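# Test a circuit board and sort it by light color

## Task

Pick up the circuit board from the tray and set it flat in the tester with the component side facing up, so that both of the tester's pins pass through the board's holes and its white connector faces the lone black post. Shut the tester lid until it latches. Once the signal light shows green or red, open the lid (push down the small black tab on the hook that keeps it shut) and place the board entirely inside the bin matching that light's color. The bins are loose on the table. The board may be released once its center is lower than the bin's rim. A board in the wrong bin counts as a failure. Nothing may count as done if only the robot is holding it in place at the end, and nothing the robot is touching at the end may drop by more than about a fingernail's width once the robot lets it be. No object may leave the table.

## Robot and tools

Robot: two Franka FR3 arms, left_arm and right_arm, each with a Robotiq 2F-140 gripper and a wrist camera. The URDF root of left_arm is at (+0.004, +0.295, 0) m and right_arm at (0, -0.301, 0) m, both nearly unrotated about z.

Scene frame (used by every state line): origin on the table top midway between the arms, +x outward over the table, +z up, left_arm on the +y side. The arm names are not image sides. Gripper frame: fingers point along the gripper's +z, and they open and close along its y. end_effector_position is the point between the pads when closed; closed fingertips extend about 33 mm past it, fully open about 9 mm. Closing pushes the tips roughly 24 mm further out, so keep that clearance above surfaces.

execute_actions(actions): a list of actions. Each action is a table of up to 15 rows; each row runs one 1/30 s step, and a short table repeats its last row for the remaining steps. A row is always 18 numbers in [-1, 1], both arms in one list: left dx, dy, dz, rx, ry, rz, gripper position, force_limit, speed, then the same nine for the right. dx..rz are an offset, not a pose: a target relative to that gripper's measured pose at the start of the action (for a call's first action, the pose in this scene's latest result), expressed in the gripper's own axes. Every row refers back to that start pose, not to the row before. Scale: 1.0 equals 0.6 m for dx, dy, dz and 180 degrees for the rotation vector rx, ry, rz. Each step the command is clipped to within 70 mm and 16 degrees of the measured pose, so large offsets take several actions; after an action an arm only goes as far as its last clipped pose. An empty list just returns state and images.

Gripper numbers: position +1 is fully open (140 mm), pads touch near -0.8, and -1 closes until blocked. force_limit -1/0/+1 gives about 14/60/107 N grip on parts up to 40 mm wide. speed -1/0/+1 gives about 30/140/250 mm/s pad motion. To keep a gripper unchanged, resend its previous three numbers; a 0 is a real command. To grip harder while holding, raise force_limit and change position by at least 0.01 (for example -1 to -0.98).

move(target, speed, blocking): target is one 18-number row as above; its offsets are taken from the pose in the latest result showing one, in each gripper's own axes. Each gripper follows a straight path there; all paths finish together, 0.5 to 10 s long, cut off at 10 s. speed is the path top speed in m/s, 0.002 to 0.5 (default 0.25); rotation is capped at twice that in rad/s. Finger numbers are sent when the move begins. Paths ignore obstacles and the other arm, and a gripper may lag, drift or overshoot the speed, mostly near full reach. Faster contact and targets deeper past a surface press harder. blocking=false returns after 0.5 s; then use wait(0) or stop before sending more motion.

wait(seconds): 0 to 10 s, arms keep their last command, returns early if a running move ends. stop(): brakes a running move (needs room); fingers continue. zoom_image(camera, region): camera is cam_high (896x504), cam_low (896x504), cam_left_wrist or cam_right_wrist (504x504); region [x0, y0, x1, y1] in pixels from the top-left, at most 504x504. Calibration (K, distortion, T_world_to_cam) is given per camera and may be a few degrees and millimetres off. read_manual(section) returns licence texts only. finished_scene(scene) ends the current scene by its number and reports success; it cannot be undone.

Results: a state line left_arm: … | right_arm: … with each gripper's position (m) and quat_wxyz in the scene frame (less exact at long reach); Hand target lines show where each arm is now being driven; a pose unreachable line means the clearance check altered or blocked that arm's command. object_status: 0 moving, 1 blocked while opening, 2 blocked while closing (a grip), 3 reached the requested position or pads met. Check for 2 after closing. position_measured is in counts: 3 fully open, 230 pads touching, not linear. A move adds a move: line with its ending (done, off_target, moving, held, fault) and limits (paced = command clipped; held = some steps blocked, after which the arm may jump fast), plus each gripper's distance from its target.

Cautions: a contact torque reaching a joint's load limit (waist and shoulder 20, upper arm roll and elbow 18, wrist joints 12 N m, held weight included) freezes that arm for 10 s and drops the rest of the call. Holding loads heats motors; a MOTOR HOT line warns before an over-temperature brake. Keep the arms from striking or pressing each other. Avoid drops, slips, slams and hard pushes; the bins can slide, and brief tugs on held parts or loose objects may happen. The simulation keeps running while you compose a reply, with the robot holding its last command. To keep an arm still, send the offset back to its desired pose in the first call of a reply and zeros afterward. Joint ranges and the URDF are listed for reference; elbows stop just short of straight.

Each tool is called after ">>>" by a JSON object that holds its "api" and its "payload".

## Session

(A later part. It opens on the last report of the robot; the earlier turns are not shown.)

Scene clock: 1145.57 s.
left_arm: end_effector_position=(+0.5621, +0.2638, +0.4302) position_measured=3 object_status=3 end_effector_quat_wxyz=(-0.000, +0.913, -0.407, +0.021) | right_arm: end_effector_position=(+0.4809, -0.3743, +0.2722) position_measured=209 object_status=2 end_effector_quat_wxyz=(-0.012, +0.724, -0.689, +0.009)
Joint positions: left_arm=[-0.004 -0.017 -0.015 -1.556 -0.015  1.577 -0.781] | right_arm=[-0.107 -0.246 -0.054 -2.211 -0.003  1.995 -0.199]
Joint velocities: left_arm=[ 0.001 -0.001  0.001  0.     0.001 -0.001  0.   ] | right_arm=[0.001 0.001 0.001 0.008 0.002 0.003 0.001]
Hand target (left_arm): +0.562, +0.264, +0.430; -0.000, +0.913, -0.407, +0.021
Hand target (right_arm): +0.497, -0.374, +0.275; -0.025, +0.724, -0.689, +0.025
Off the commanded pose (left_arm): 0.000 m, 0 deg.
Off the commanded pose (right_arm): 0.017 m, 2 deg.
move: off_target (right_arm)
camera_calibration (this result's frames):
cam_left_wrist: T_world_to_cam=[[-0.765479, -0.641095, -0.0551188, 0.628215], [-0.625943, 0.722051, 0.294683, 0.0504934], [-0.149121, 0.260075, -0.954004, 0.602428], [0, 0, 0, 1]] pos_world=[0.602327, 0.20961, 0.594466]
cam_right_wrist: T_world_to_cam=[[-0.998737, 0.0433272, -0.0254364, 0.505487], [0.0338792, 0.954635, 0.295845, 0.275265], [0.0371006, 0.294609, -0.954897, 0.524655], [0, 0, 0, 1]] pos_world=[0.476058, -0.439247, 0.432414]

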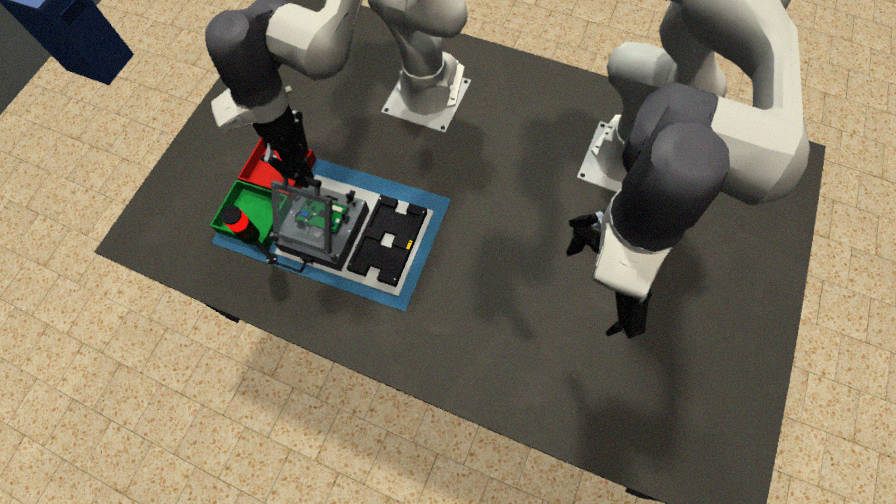

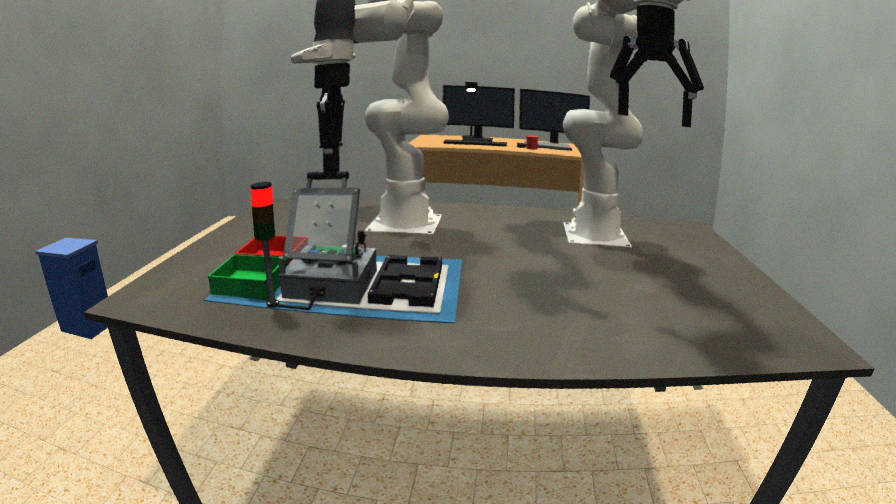

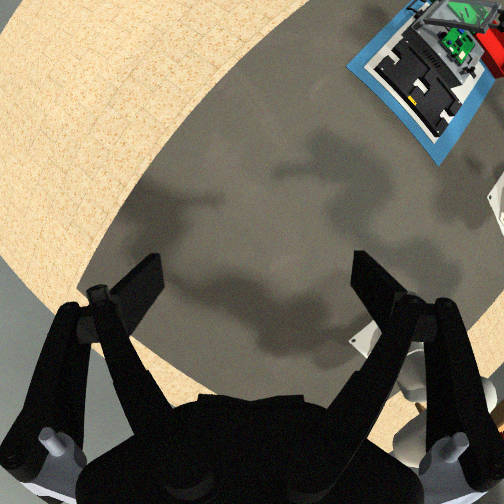

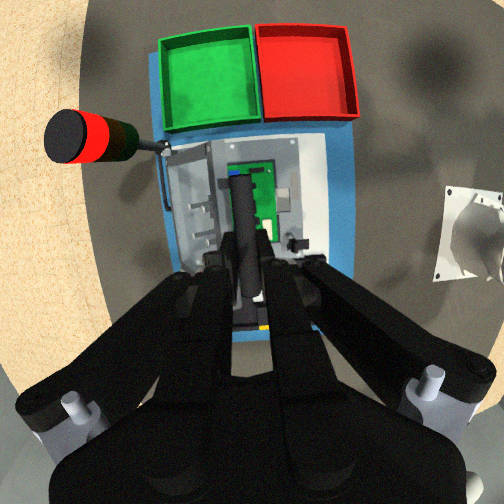

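>>> {"api": "move", "payload": {"target": [0,0,0,0,0,0,1,0,0, 0,-0.158,-0.036,-0.005,0,0,-1,-0.6,-0.3], "speed": 0.06}}

>>> {"api": "move", "payload": {"target": [0,0,0,0,0,0,1,0,0, 0,-0.085,0.012,0,0,0,-1,-0.6,-0.3], "speed": 0.04}}

Scene clock: 1156.60 s.
left_arm: end_effector_position=(+0.5621, +0.2638, +0.4302) position_measured=3 object_status=3 end_effector_quat_wxyz=(-0.000, +0.913, -0.407, +0.021) | right_arm: end_effector_position=(+0.5727, -0.3726, +0.3066) position_measured=209 object_status=2 end_effector_quat_wxyz=(-0.006, +0.725, -0.689, +0.008)
Joint positions: left_arm=[-0.004 -0.017 -0.015 -1.556 -0.015  1.577 -0.781] | right_arm=[-0.092  0.027 -0.041 -1.815  0.003  1.862 -0.176]
Joint velocities: left_arm=[-0.     0.     0.001  0.001  0.001  0.     0.001] | right_arm=[ 0.001  0.006 -0.001  0.009 -0.    -0.009  0.003]
Hand target (left_arm): +0.562, +0.264, +0.430; -0.000, +0.913, -0.407, +0.021
Hand target (right_arm): +0.575, -0.373, +0.298; -0.005, +0.724, -0.690, +0.005
Off the commanded pose (left_arm): 0.000 m, 0 deg.
Off the commanded pose (right_arm): 0.010 m, 0 deg.
move: off_target (right_arm)
camera_calibration (this result's frames):
cam_left_wrist: T_world_to_cam=[[-0.76548, -0.641095, -0.0551188, 0.628215], [-0.625942, 0.722051, 0.294683, 0.0504932], [-0.149121, 0.260075, -0.954004, 0.602428], [0, 0, 0, 1]] pos_world=[0.602327, 0.20961, 0.594466]
cam_right_wrist: T_world_to_cam=[[-0.998965, 0.0428617, -0.015239, 0.594864], [0.0366345, 0.956606, 0.289071, 0.261527], [0.0269678, 0.288214, -0.957186, 0.557644], [0, 0, 0, 1]] pos_world=[0.569628, -0.436396, 0.467234]

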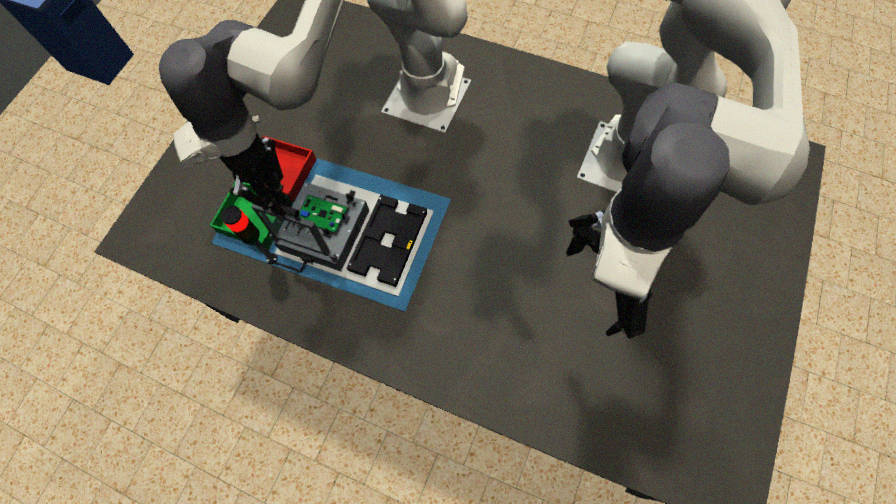

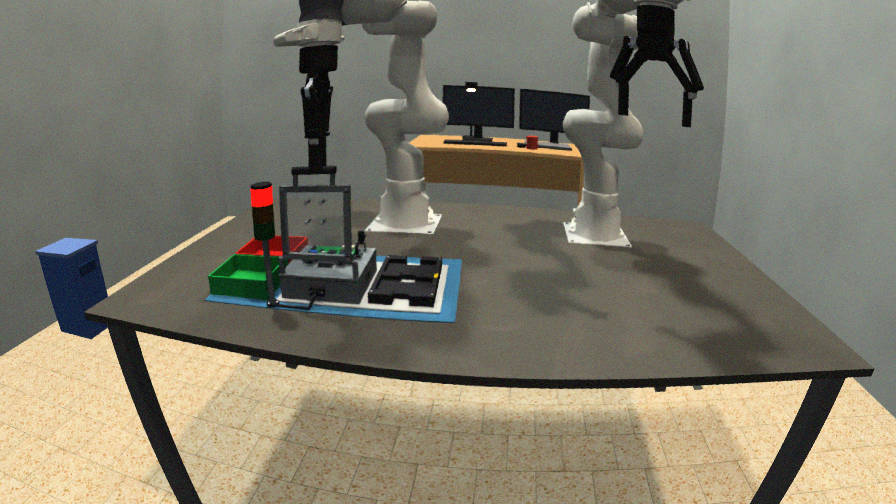

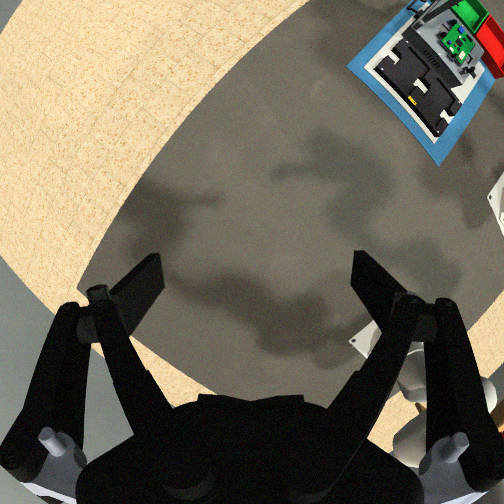

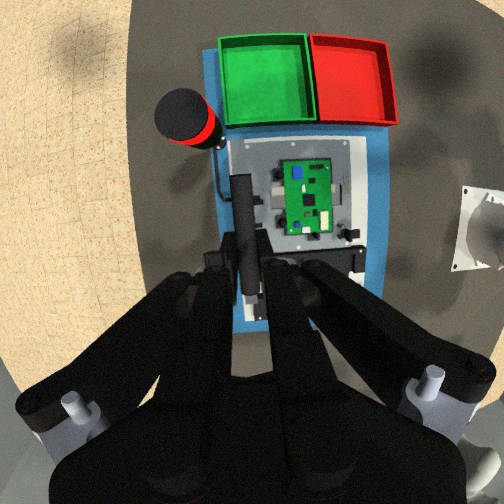

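Scene clock: 1158.17 s.
left_arm: end_effector_position=(+0.5621, +0.2638, +0.4302) position_measured=3 object_status=3 end_effector_quat_wxyz=(-0.000, +0.913, -0.407, +0.021) | right_arm: end_effector_position=(+0.6222, -0.3711, +0.3049) position_measured=210 object_status=2 end_effector_quat_wxyz=(-0.005, +0.725, -0.688, +0.009)
Joint positions: left_arm=[-0.004 -0.017 -0.015 -1.556 -0.015  1.577 -0.781] | right_arm=[-0.084  0.184 -0.039 -1.616  0.005  1.821 -0.166]
Joint velocities: left_arm=[ 0.001  0.001 -0.001 -0.001 -0.    -0.     0.001] | right_arm=[ 0.001  0.005 -0.001  0.008  0.001 -0.008  0.002]
Hand target (left_arm): +0.562, +0.264, +0.430; -0.000, +0.913, -0.407, +0.021
Hand target (right_arm): +0.624, -0.371, +0.301; -0.005, +0.725, -0.689, +0.009
Off the commanded pose (left_arm): 0.000 m, 0 deg.
Off the commanded pose (right_arm): 0.005 m, 0 deg.
move: off_target (right_arm)
camera_calibration (this result's frames):
cam_left_wrist: T_world_to_cam=[[-0.765479, -0.641095, -0.0551188, 0.628215], [-0.625943, 0.722051, 0.294683, 0.0504935], [-0.149121, 0.260075, -0.954004, 0.602429], [0, 0, 0, 1]] pos_world=[0.602327, 0.20961, 0.594466]
cam_right_wrist: T_world_to_cam=[[-0.999016, 0.0412468, -0.0162724, 0.643966], [0.0348898, 0.957717, 0.285589, 0.261326], [0.0273639, 0.284741, -0.958214, 0.553106], [0, 0, 0, 1]] pos_world=[0.61908, -0.434329, 0.46584]

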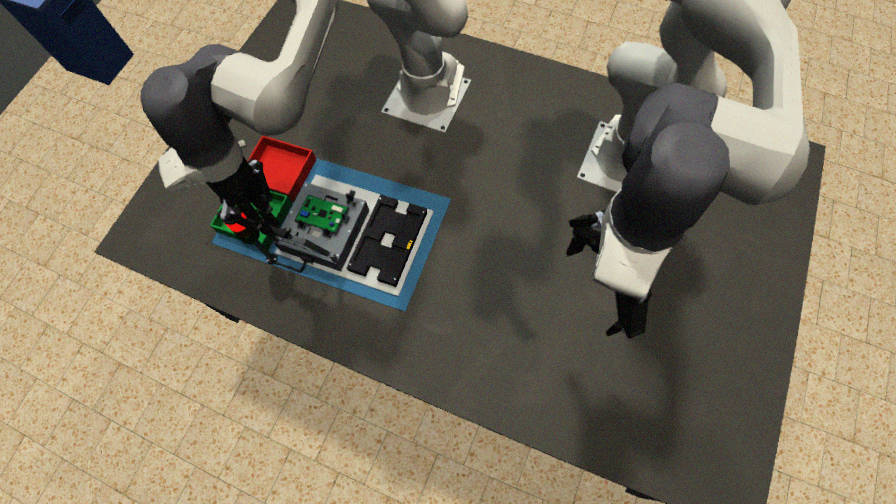

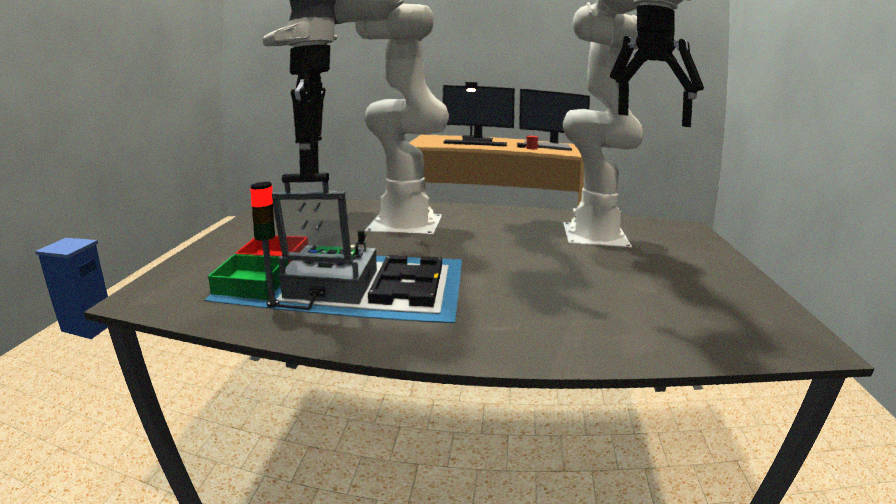

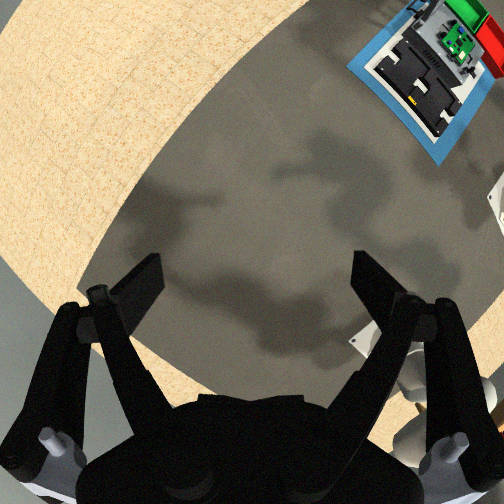

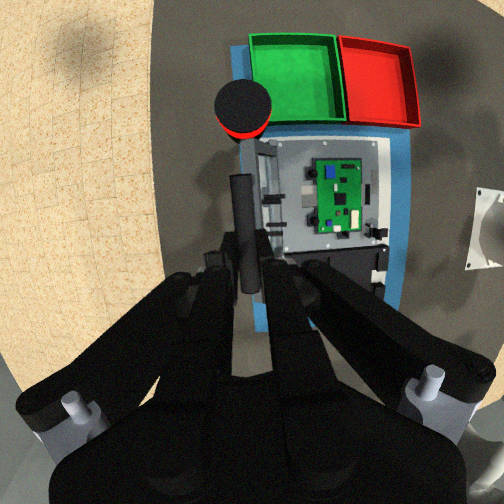

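>>> {"api": "move", "payload": {"target": [0,0,0,0,0,0,1,0,0, 0,-0.014,0.012,0,0,0,-1,-0.6,-0.3], "speed": 0.02}}

>>> {"api": "execute_actions", "payload": {"actions": [[[0,0,0,0,0,0,1,0,0, 0,0,0,0,0,0,-0.4,0.2,-0.5]],[[0,0,0,0,0,0,1,0,0, 0,0,0,0,0,0,-0.4,0.2,-0.5]]]}}

Scene clock: 1164.40 s.
left_arm: end_effector_position=(+0.5621, +0.2638, +0.4302) position_measured=3 object_status=3 end_effector_quat_wxyz=(-0.000, +0.913, -0.407, +0.021) | right_arm: end_effector_position=(+0.6280, -0.3709, +0.3038) position_measured=210 object_status=2 end_effector_quat_wxyz=(-0.005, +0.725, -0.688, +0.009)
Joint positions: left_arm=[-0.004 -0.017 -0.015 -1.556 -0.015  1.577 -0.781] | right_arm=[-0.083  0.204 -0.039 -1.593  0.005  1.817 -0.166]
Joint velocities: left_arm=[ 0.001 -0.    -0.    -0.001  0.001  0.     0.001] | right_arm=[-0.     0.002  0.     0.002  0.001 -0.     0.001]
Hand target (left_arm): +0.562, +0.264, +0.430; -0.000, +0.913, -0.407, +0.021
Hand target (right_arm): +0.631, -0.371, +0.298; -0.005, +0.725, -0.688, +0.009
Off the commanded pose (left_arm): 0.000 m, 0 deg.
Off the commanded pose (right_arm): 0.007 m, 0 deg.
move: off_target (right_arm)
camera_calibration (this result's frames):
cam_left_wrist: T_world_to_cam=[[-0.765479, -0.641095, -0.0551189, 0.628215], [-0.625943, 0.722051, 0.294683, 0.0504935], [-0.149121, 0.260075, -0.954004, 0.602428], [0, 0, 0, 1]] pos_world=[0.602327, 0.20961, 0.594466]
cam_right_wrist: T_world_to_cam=[[-0.999047, 0.0404973, -0.01626, 0.649468], [0.0341939, 0.957942, 0.284916, 0.26197], [0.0271145, 0.284088, -0.958415, 0.551823], [0, 0, 0, 1]] pos_world=[0.624929, -0.43402, 0.464796]

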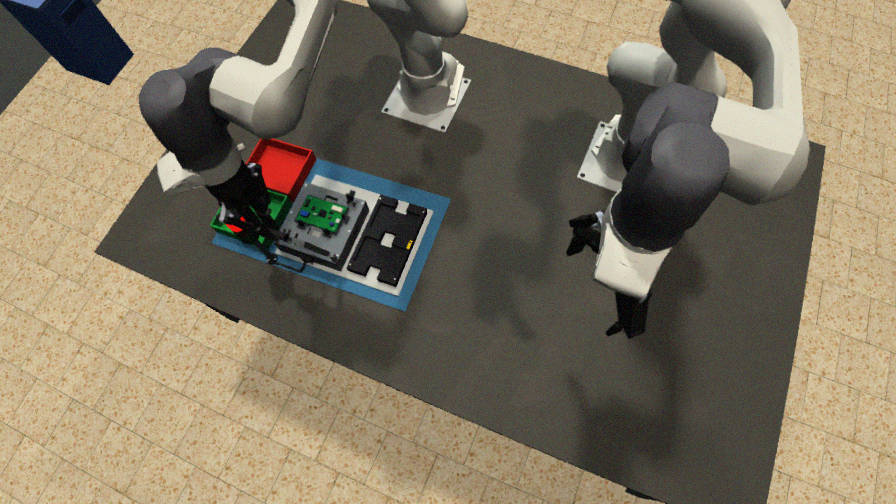

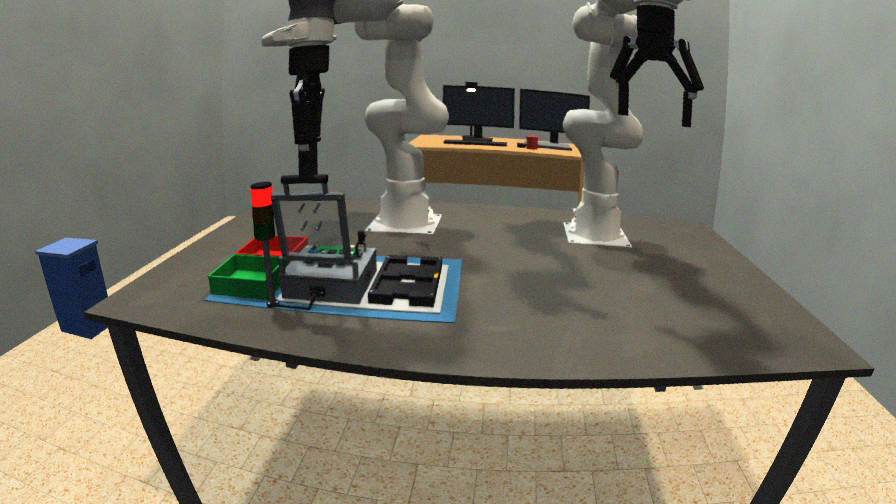

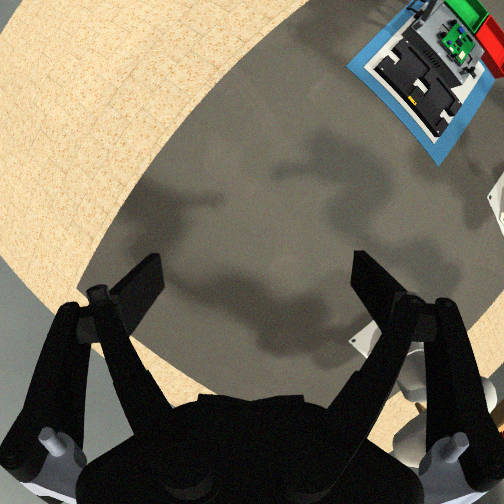

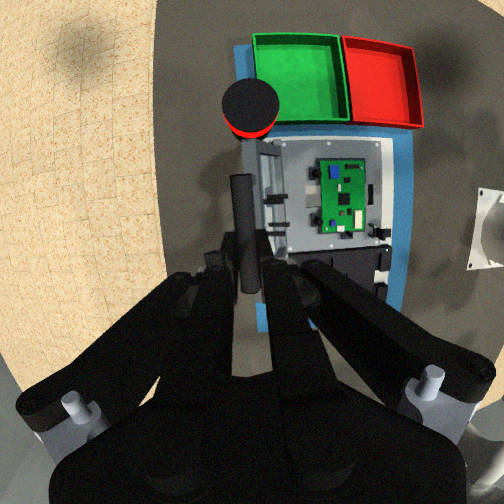

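Scene clock: 1165.40 s.
left_arm: end_effector_position=(+0.5621, +0.2638, +0.4302) position_measured=3 object_status=3 end_effector_quat_wxyz=(-0.000, +0.913, -0.407, +0.021) | right_arm: end_effector_position=(+0.6280, -0.3709, +0.3040) position_measured=179 object_status=3 end_effector_quat_wxyz=(-0.005, +0.725, -0.688, +0.009)
Joint positions: left_arm=[-0.004 -0.017 -0.015 -1.556 -0.015  1.577 -0.781] | right_arm=[-0.083  0.203 -0.039 -1.593  0.005  1.817 -0.166]
Joint velocities: left_arm=[-0.     0.     0.001  0.    -0.    -0.001  0.001] | right_arm=[-0.     0.001 -0.001  0.     0.    -0.     0.   ]
Hand target (left_arm): +0.562, +0.264, +0.430; -0.000, +0.913, -0.407, +0.021
Hand target (right_arm): +0.628, -0.371, +0.304; -0.005, +0.725, -0.688, +0.009
Off the commanded pose (left_arm): 0.000 m, 0 deg.
Off the commanded pose (right_arm): 0.000 m, 0 deg.
camera_calibration (this result's frames):
cam_left_wrist: T_world_to_cam=[[-0.765479, -0.641095, -0.0551188, 0.628215], [-0.625943, 0.722051, 0.294683, 0.0504934], [-0.149121, 0.260075, -0.954004, 0.602429], [0, 0, 0, 1]] pos_world=[0.602327, 0.20961, 0.594466]
cam_right_wrist: T_world_to_cam=[[-0.999044, 0.0404942, -0.0164576, 0.649521], [0.034135, 0.957946, 0.28491, 0.261952], [0.0273027, 0.284076, -0.958413, 0.551886], [0, 0, 0, 1]] pos_world=[0.624891, -0.434015, 0.464991]

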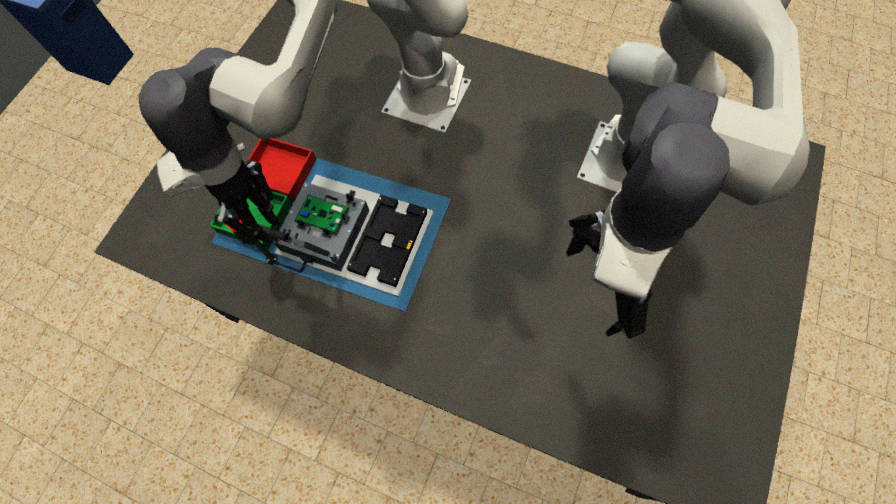

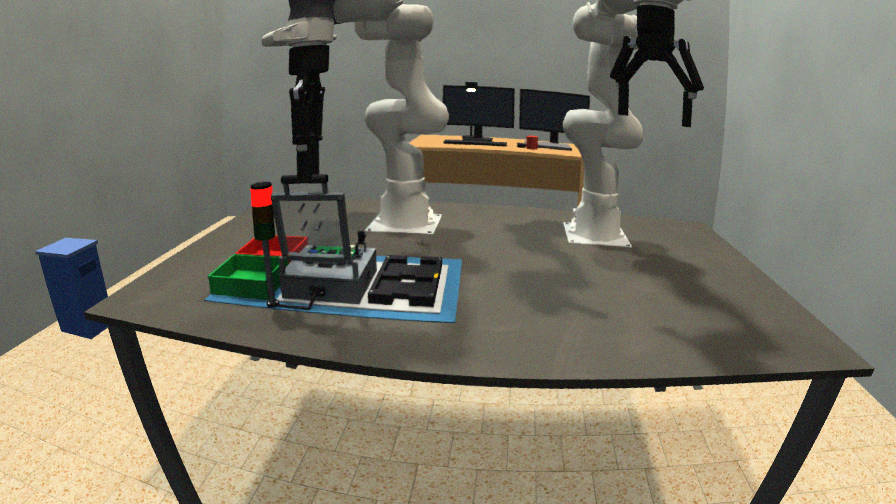

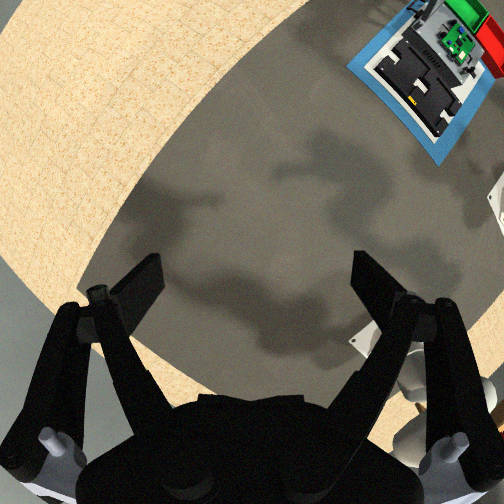

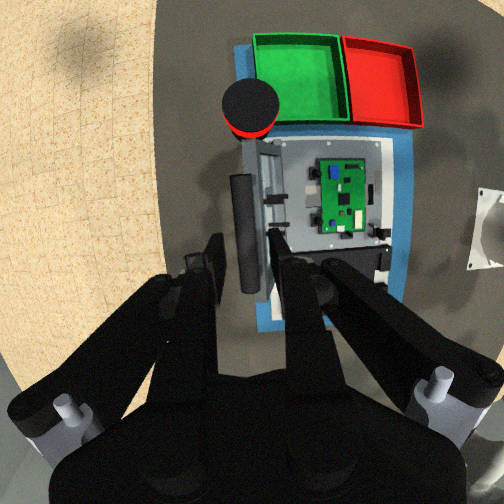

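>>> {"api": "move", "payload": {"target": [0,0,0,0,0,0,1,0,0, 0,0.02,-0.07,-0.007,0,0,-0.4,0.2,-0.5], "speed": 0.15}}

>>> {"api": "move", "payload": {"target": [0,0,0,0,0,0,1,0,0, 0.012,0.225,0.05,0,0,0,0.2,0.2,0], "speed": 0.25}}

Scene clock: 1174.23 s.
left_arm: end_effector_position=(+0.5621, +0.2638, +0.4302) position_measured=3 object_status=3 end_effector_quat_wxyz=(-0.000, +0.913, -0.407, +0.021) | right_arm: end_effector_position=(+0.6170, -0.3699, +0.3465) position_measured=179 object_status=3 end_effector_quat_wxyz=(+0.000, +0.726, -0.688, +0.003)
Joint positions: left_arm=[-0.004 -0.017 -0.015 -1.556 -0.015  1.577 -0.781] | right_arm=[-0.083  0.188 -0.039 -1.501  0.003  1.695 -0.166]
Joint velocities: left_arm=[-0.     0.002  0.001 -0.001 -0.    -0.    -0.   ] | right_arm=[-0.001 -0.     0.001  0.     0.001 -0.012 -0.   ]
Hand target (left_arm): +0.562, +0.264, +0.430; -0.000, +0.913, -0.407, +0.021
Hand target (right_arm): +0.615, -0.372, +0.346; +0.003, +0.725, -0.689, +0.002
Off the commanded pose (left_arm): 0.000 m, 0 deg.
Off the commanded pose (right_arm): 0.002 m, 0 deg.
move: done
camera_calibration (this result's frames):
cam_left_wrist: T_world_to_cam=[[-0.765479, -0.641095, -0.0551189, 0.628215], [-0.625943, 0.722051, 0.294683, 0.0504935], [-0.149121, 0.260075, -0.954004, 0.602429], [0, 0, 0, 1]] pos_world=[0.602327, 0.20961, 0.594466]
cam_right_wrist: T_world_to_cam=[[-0.999199, 0.040021, -0.000614978, 0.633546], [0.0381859, 0.95776, 0.285024, 0.246648], [0.0119959, 0.284772, -0.95852, 0.602346], [0, 0, 0, 1]] pos_world=[0.616394, -0.433116, 0.50745]

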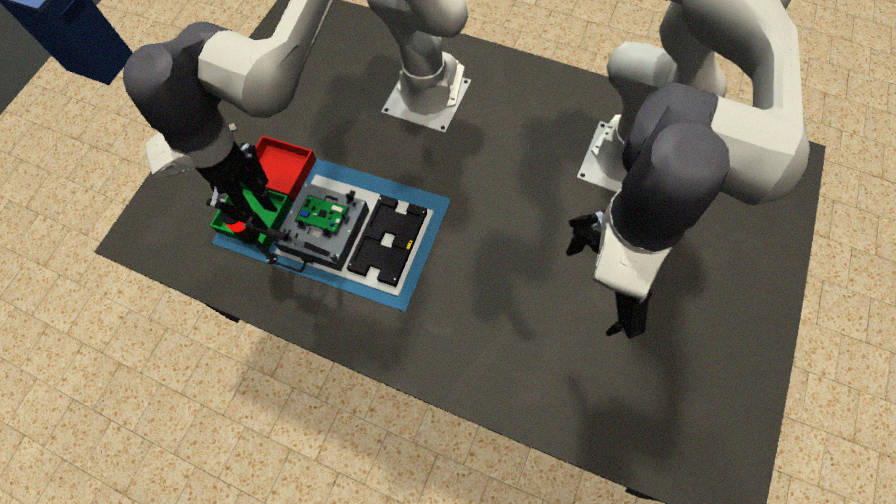

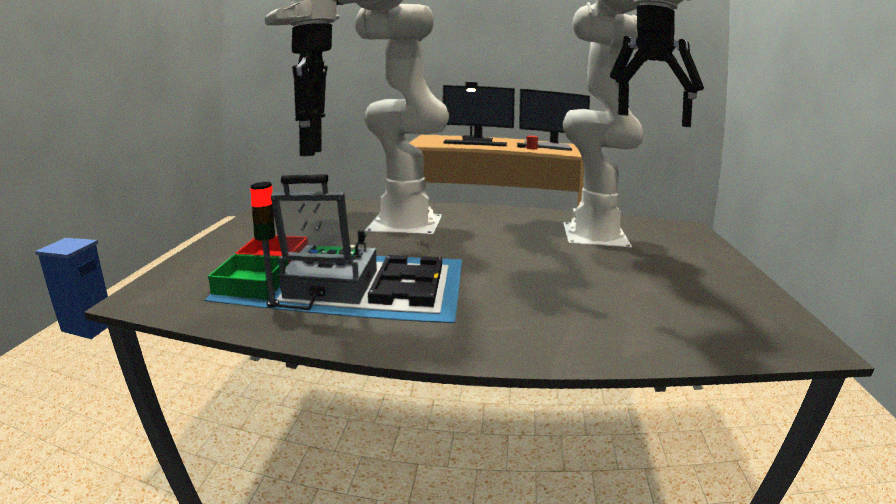

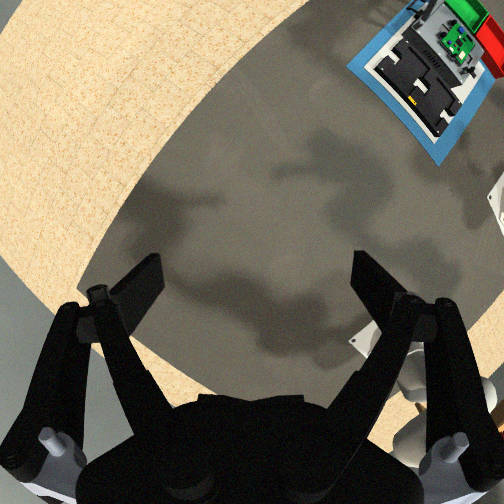

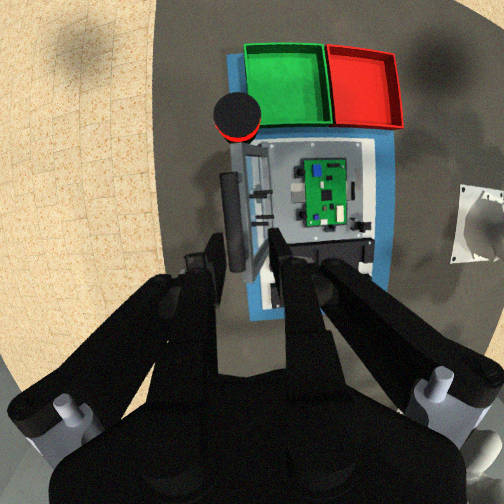

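Scene clock: 1175.30 s.
left_arm: end_effector_position=(+0.5621, +0.2638, +0.4302) position_measured=3 object_status=3 end_effector_quat_wxyz=(-0.000, +0.913, -0.407, +0.021) | right_arm: end_effector_position=(+0.4803, -0.3793, +0.3133) position_measured=104 object_status=3 end_effector_quat_wxyz=(-0.001, +0.724, -0.690, -0.003)
Joint positions: left_arm=[-0.004 -0.017 -0.015 -1.556 -0.015  1.577 -0.781] | right_arm=[-0.104 -0.232 -0.062 -2.083 -0.009  1.849 -0.202]
Joint velocities: left_arm=[0.001 0.    0.001 0.001 0.    0.    0.   ] | right_arm=[-0.001 -0.001 -0.001 -0.004 -0.     0.021 -0.014]
Hand target (left_arm): +0.562, +0.264, +0.430; -0.000, +0.913, -0.407, +0.021
Hand target (right_arm): +0.482, -0.381, +0.314; -0.003, +0.727, -0.687, +0.001
Off the commanded pose (left_arm): 0.000 m, 0 deg.
Off the commanded pose (right_arm): 0.006 m, 1 deg.
move: off_target (right_arm)
camera_calibration (this result's frames):
cam_left_wrist: T_world_to_cam=[[-0.765479, -0.641095, -0.0551188, 0.628215], [-0.625943, 0.722051, 0.294683, 0.0504934], [-0.149121, 0.260075, -0.954004, 0.602429], [0, 0, 0, 1]] pos_world=[0.602327, 0.20961, 0.594466]
cam_right_wrist: T_world_to_cam=[[-0.99898, 0.0446211, 0.00692922, 0.496599], [0.0446805, 0.95455, 0.294684, 0.263029], [0.00653482, 0.294693, -0.95557, 0.580312], [0, 0, 0, 1]] pos_world=[0.480548, -0.444247, 0.473577]

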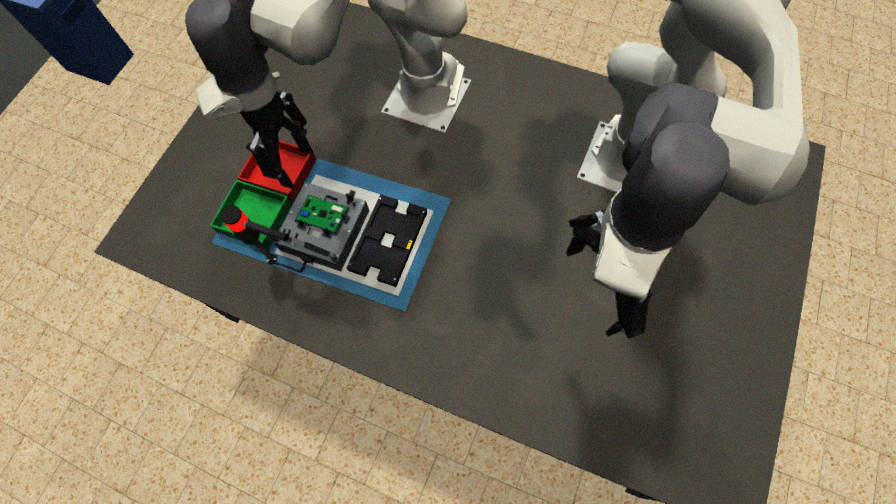

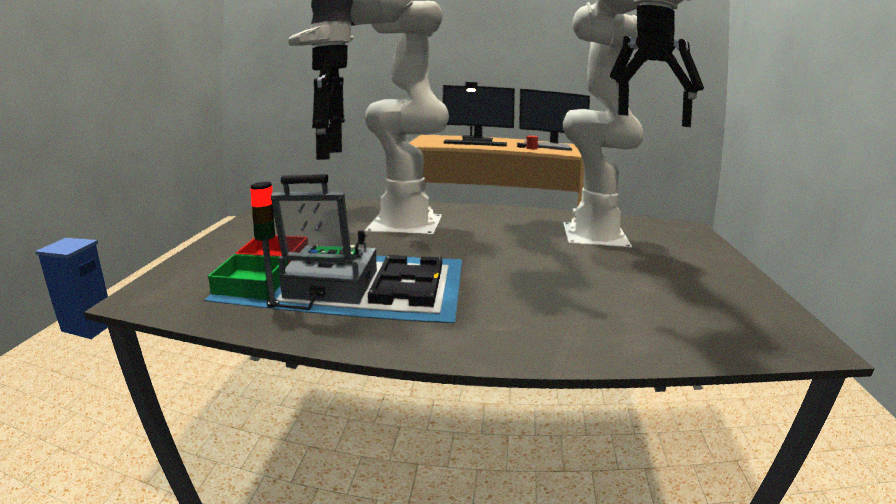

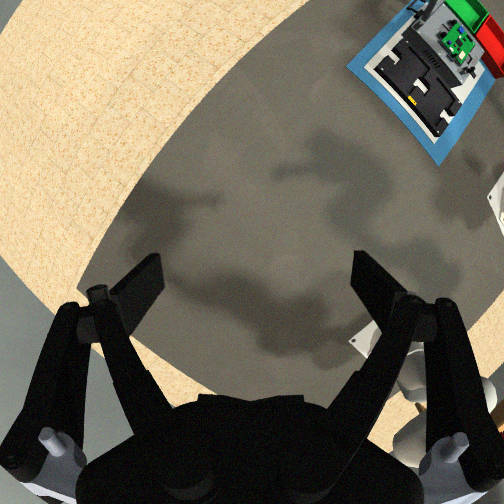

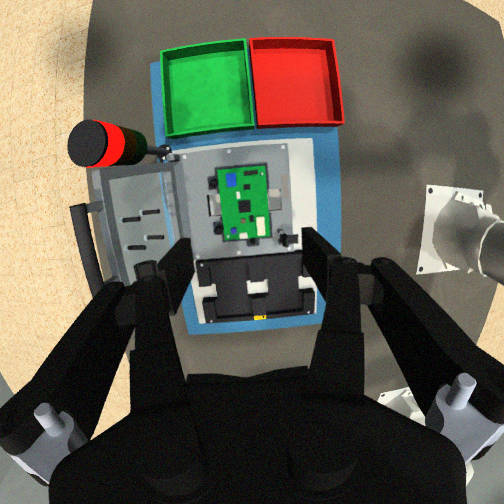

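>>> {"api": "move", "payload": {"target": [0,0,0,0,0,0,1,0,0, 0.0065,-0.005,0.305,0,0,-0.002,0.2,0.2,0], "speed": 0.2}}

>>> {"api": "zoom_image", "payload": {"camera": "cam_right_wrist", "region": [130, 130, 370, 370]}}

Scene clock: 1183.13 s.
left_arm: end_effector_position=(+0.5621, +0.2638, +0.4302) position_measured=3 object_status=3 end_effector_quat_wxyz=(-0.000, +0.913, -0.407, +0.021) | right_arm: end_effector_position=(+0.4812, -0.3776, +0.1314) position_measured=104 object_status=3 end_effector_quat_wxyz=(+0.000, +0.728, -0.686, -0.004)
Joint positions: left_arm=[-0.004 -0.017 -0.015 -1.556 -0.015  1.577 -0.781] | right_arm=[-0.104 -0.055 -0.064 -2.379  0.001  2.317 -0.218]
Joint velocities: left_arm=[-0.001  0.002 -0.001  0.001  0.    -0.001  0.   ] | right_arm=[-0.     0.001  0.001  0.     0.001  0.01  -0.003]
Hand target (left_arm): +0.562, +0.264, +0.430; -0.000, +0.913, -0.407, +0.021
Hand target (right_arm): +0.483, -0.379, +0.131; -0.001, +0.728, -0.686, -0.003
Off the commanded pose (left_arm): 0.000 m, 0 deg.
Off the commanded pose (right_arm): 0.005 m, 0 deg.
move: off_target (right_arm)
camera_calibration (this result's frames):
cam_left_wrist: T_world_to_cam=[[-0.765479, -0.641095, -0.0551188, 0.628215], [-0.625943, 0.722051, 0.294683, 0.0504934], [-0.149121, 0.260075, -0.954004, 0.602428], [0, 0, 0, 1]] pos_world=[0.602327, 0.20961, 0.594466]
cam_right_wrist: T_world_to_cam=[[-0.999356, 0.0340244, 0.0113884, 0.494284], [0.0358691, 0.955122, 0.294032, 0.31949], [-0.000873099, 0.294251, -0.955728, 0.409368], [0, 0, 0, 1]] pos_world=[0.482863, -0.442427, 0.291675]

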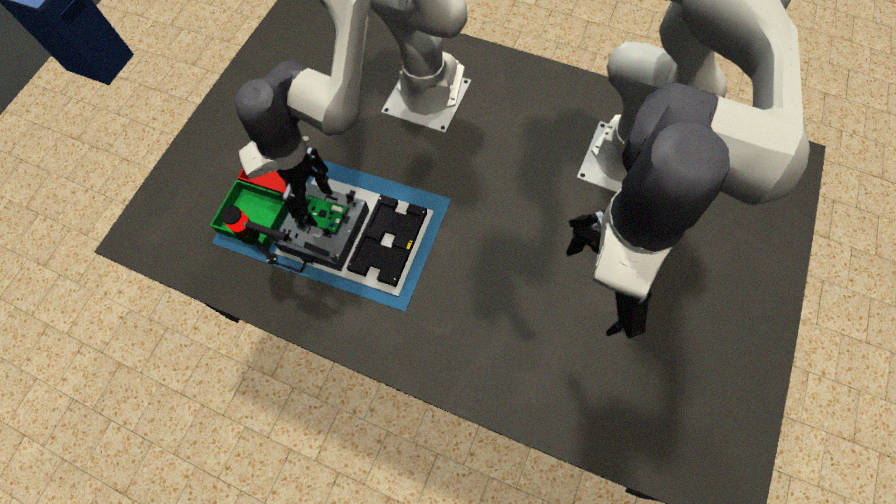

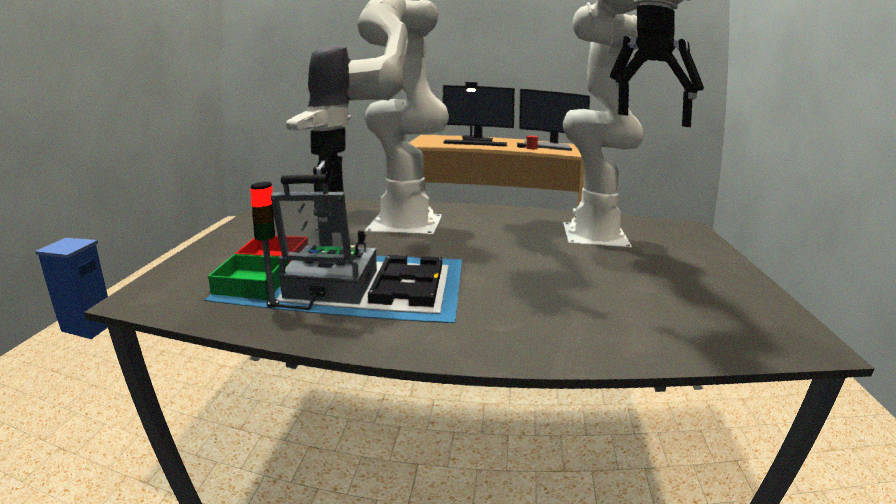

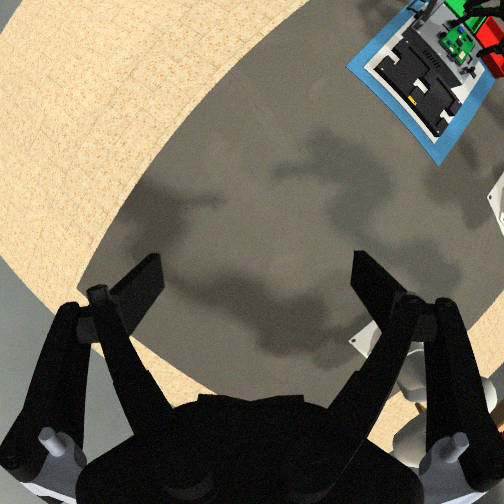

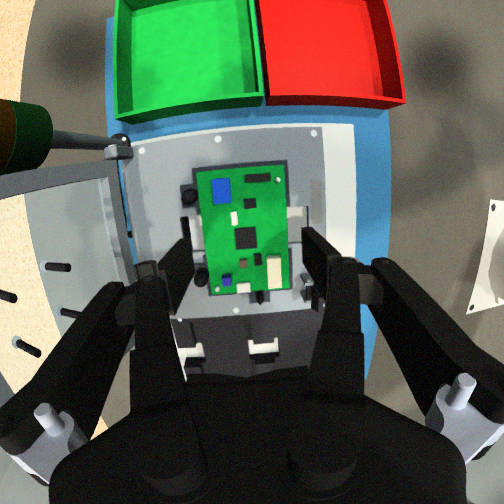

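Region (130, 130, 370, 370) of cam_right_wrist's 504x504 image, scaled by 2.100, with more detail than that image has.

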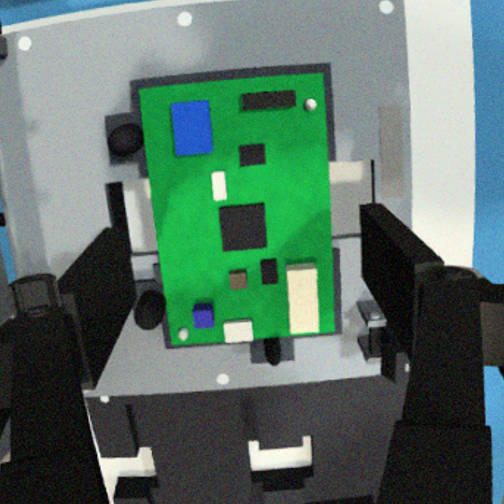

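>>> {"api": "execute_actions", "payload": {"actions": []}}

Scene clock: 1198.47 s.
left_arm: end_effector_position=(+0.5621, +0.2638, +0.4302) position_measured=3 object_status=3 end_effector_quat_wxyz=(-0.000, +0.913, -0.407, +0.021) | right_arm: end_effector_position=(+0.4817, -0.3777, +0.1315) position_measured=104 object_status=3 end_effector_quat_wxyz=(-0.000, +0.728, -0.686, -0.003)
Joint positions: left_arm=[-0.004 -0.017 -0.015 -1.556 -0.015  1.577 -0.781] | right_arm=[-0.104 -0.054 -0.064 -2.379  0.001  2.319 -0.219]
Joint velocities: left_arm=[ 0.001 -0.     0.001  0.001  0.    -0.    -0.001] | right_arm=[ 0.001  0.     0.001  0.001 -0.001  0.001 -0.002]
Hand target (left_arm): +0.562, +0.264, +0.430; -0.000, +0.913, -0.407, +0.021
Hand target (right_arm): +0.483, -0.379, +0.131; -0.001, +0.728, -0.686, -0.003
Off the commanded pose (left_arm): 0.000 m, 0 deg.
Off the commanded pose (right_arm): 0.005 m, 0 deg.
camera_calibration (this result's frames):
cam_left_wrist: T_world_to_cam=[[-0.765479, -0.641095, -0.0551188, 0.628215], [-0.625943, 0.722051, 0.294683, 0.0504934], [-0.149121, 0.260075, -0.954004, 0.602428], [0, 0, 0, 1]] pos_world=[0.602327, 0.20961, 0.594466]
cam_right_wrist: T_world_to_cam=[[-0.999402, 0.0332206, 0.00961806, 0.494814], [0.0345801, 0.955204, 0.293921, 0.320189], [0.000577006, 0.294077, -0.955781, 0.40872], [0, 0, 0, 1]] pos_world=[0.48321, -0.442479, 0.291778]

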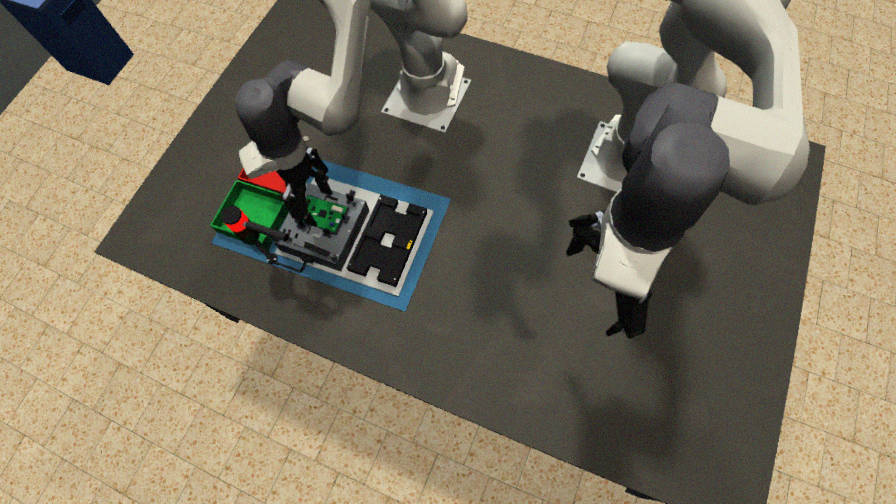

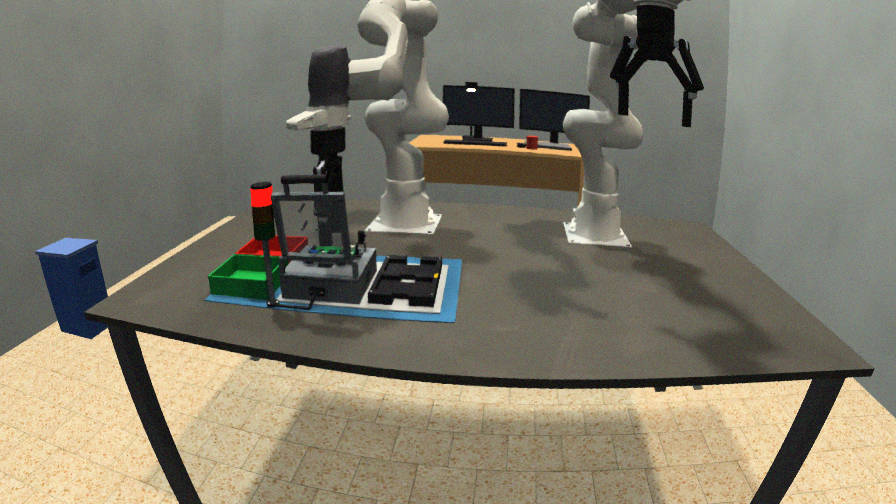

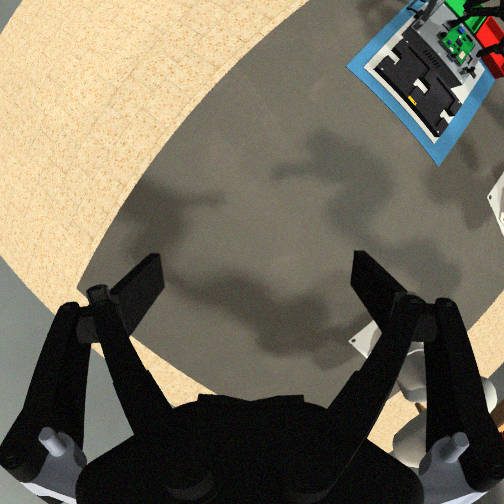

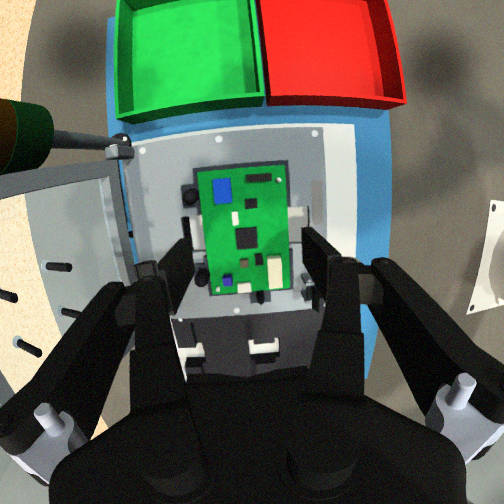

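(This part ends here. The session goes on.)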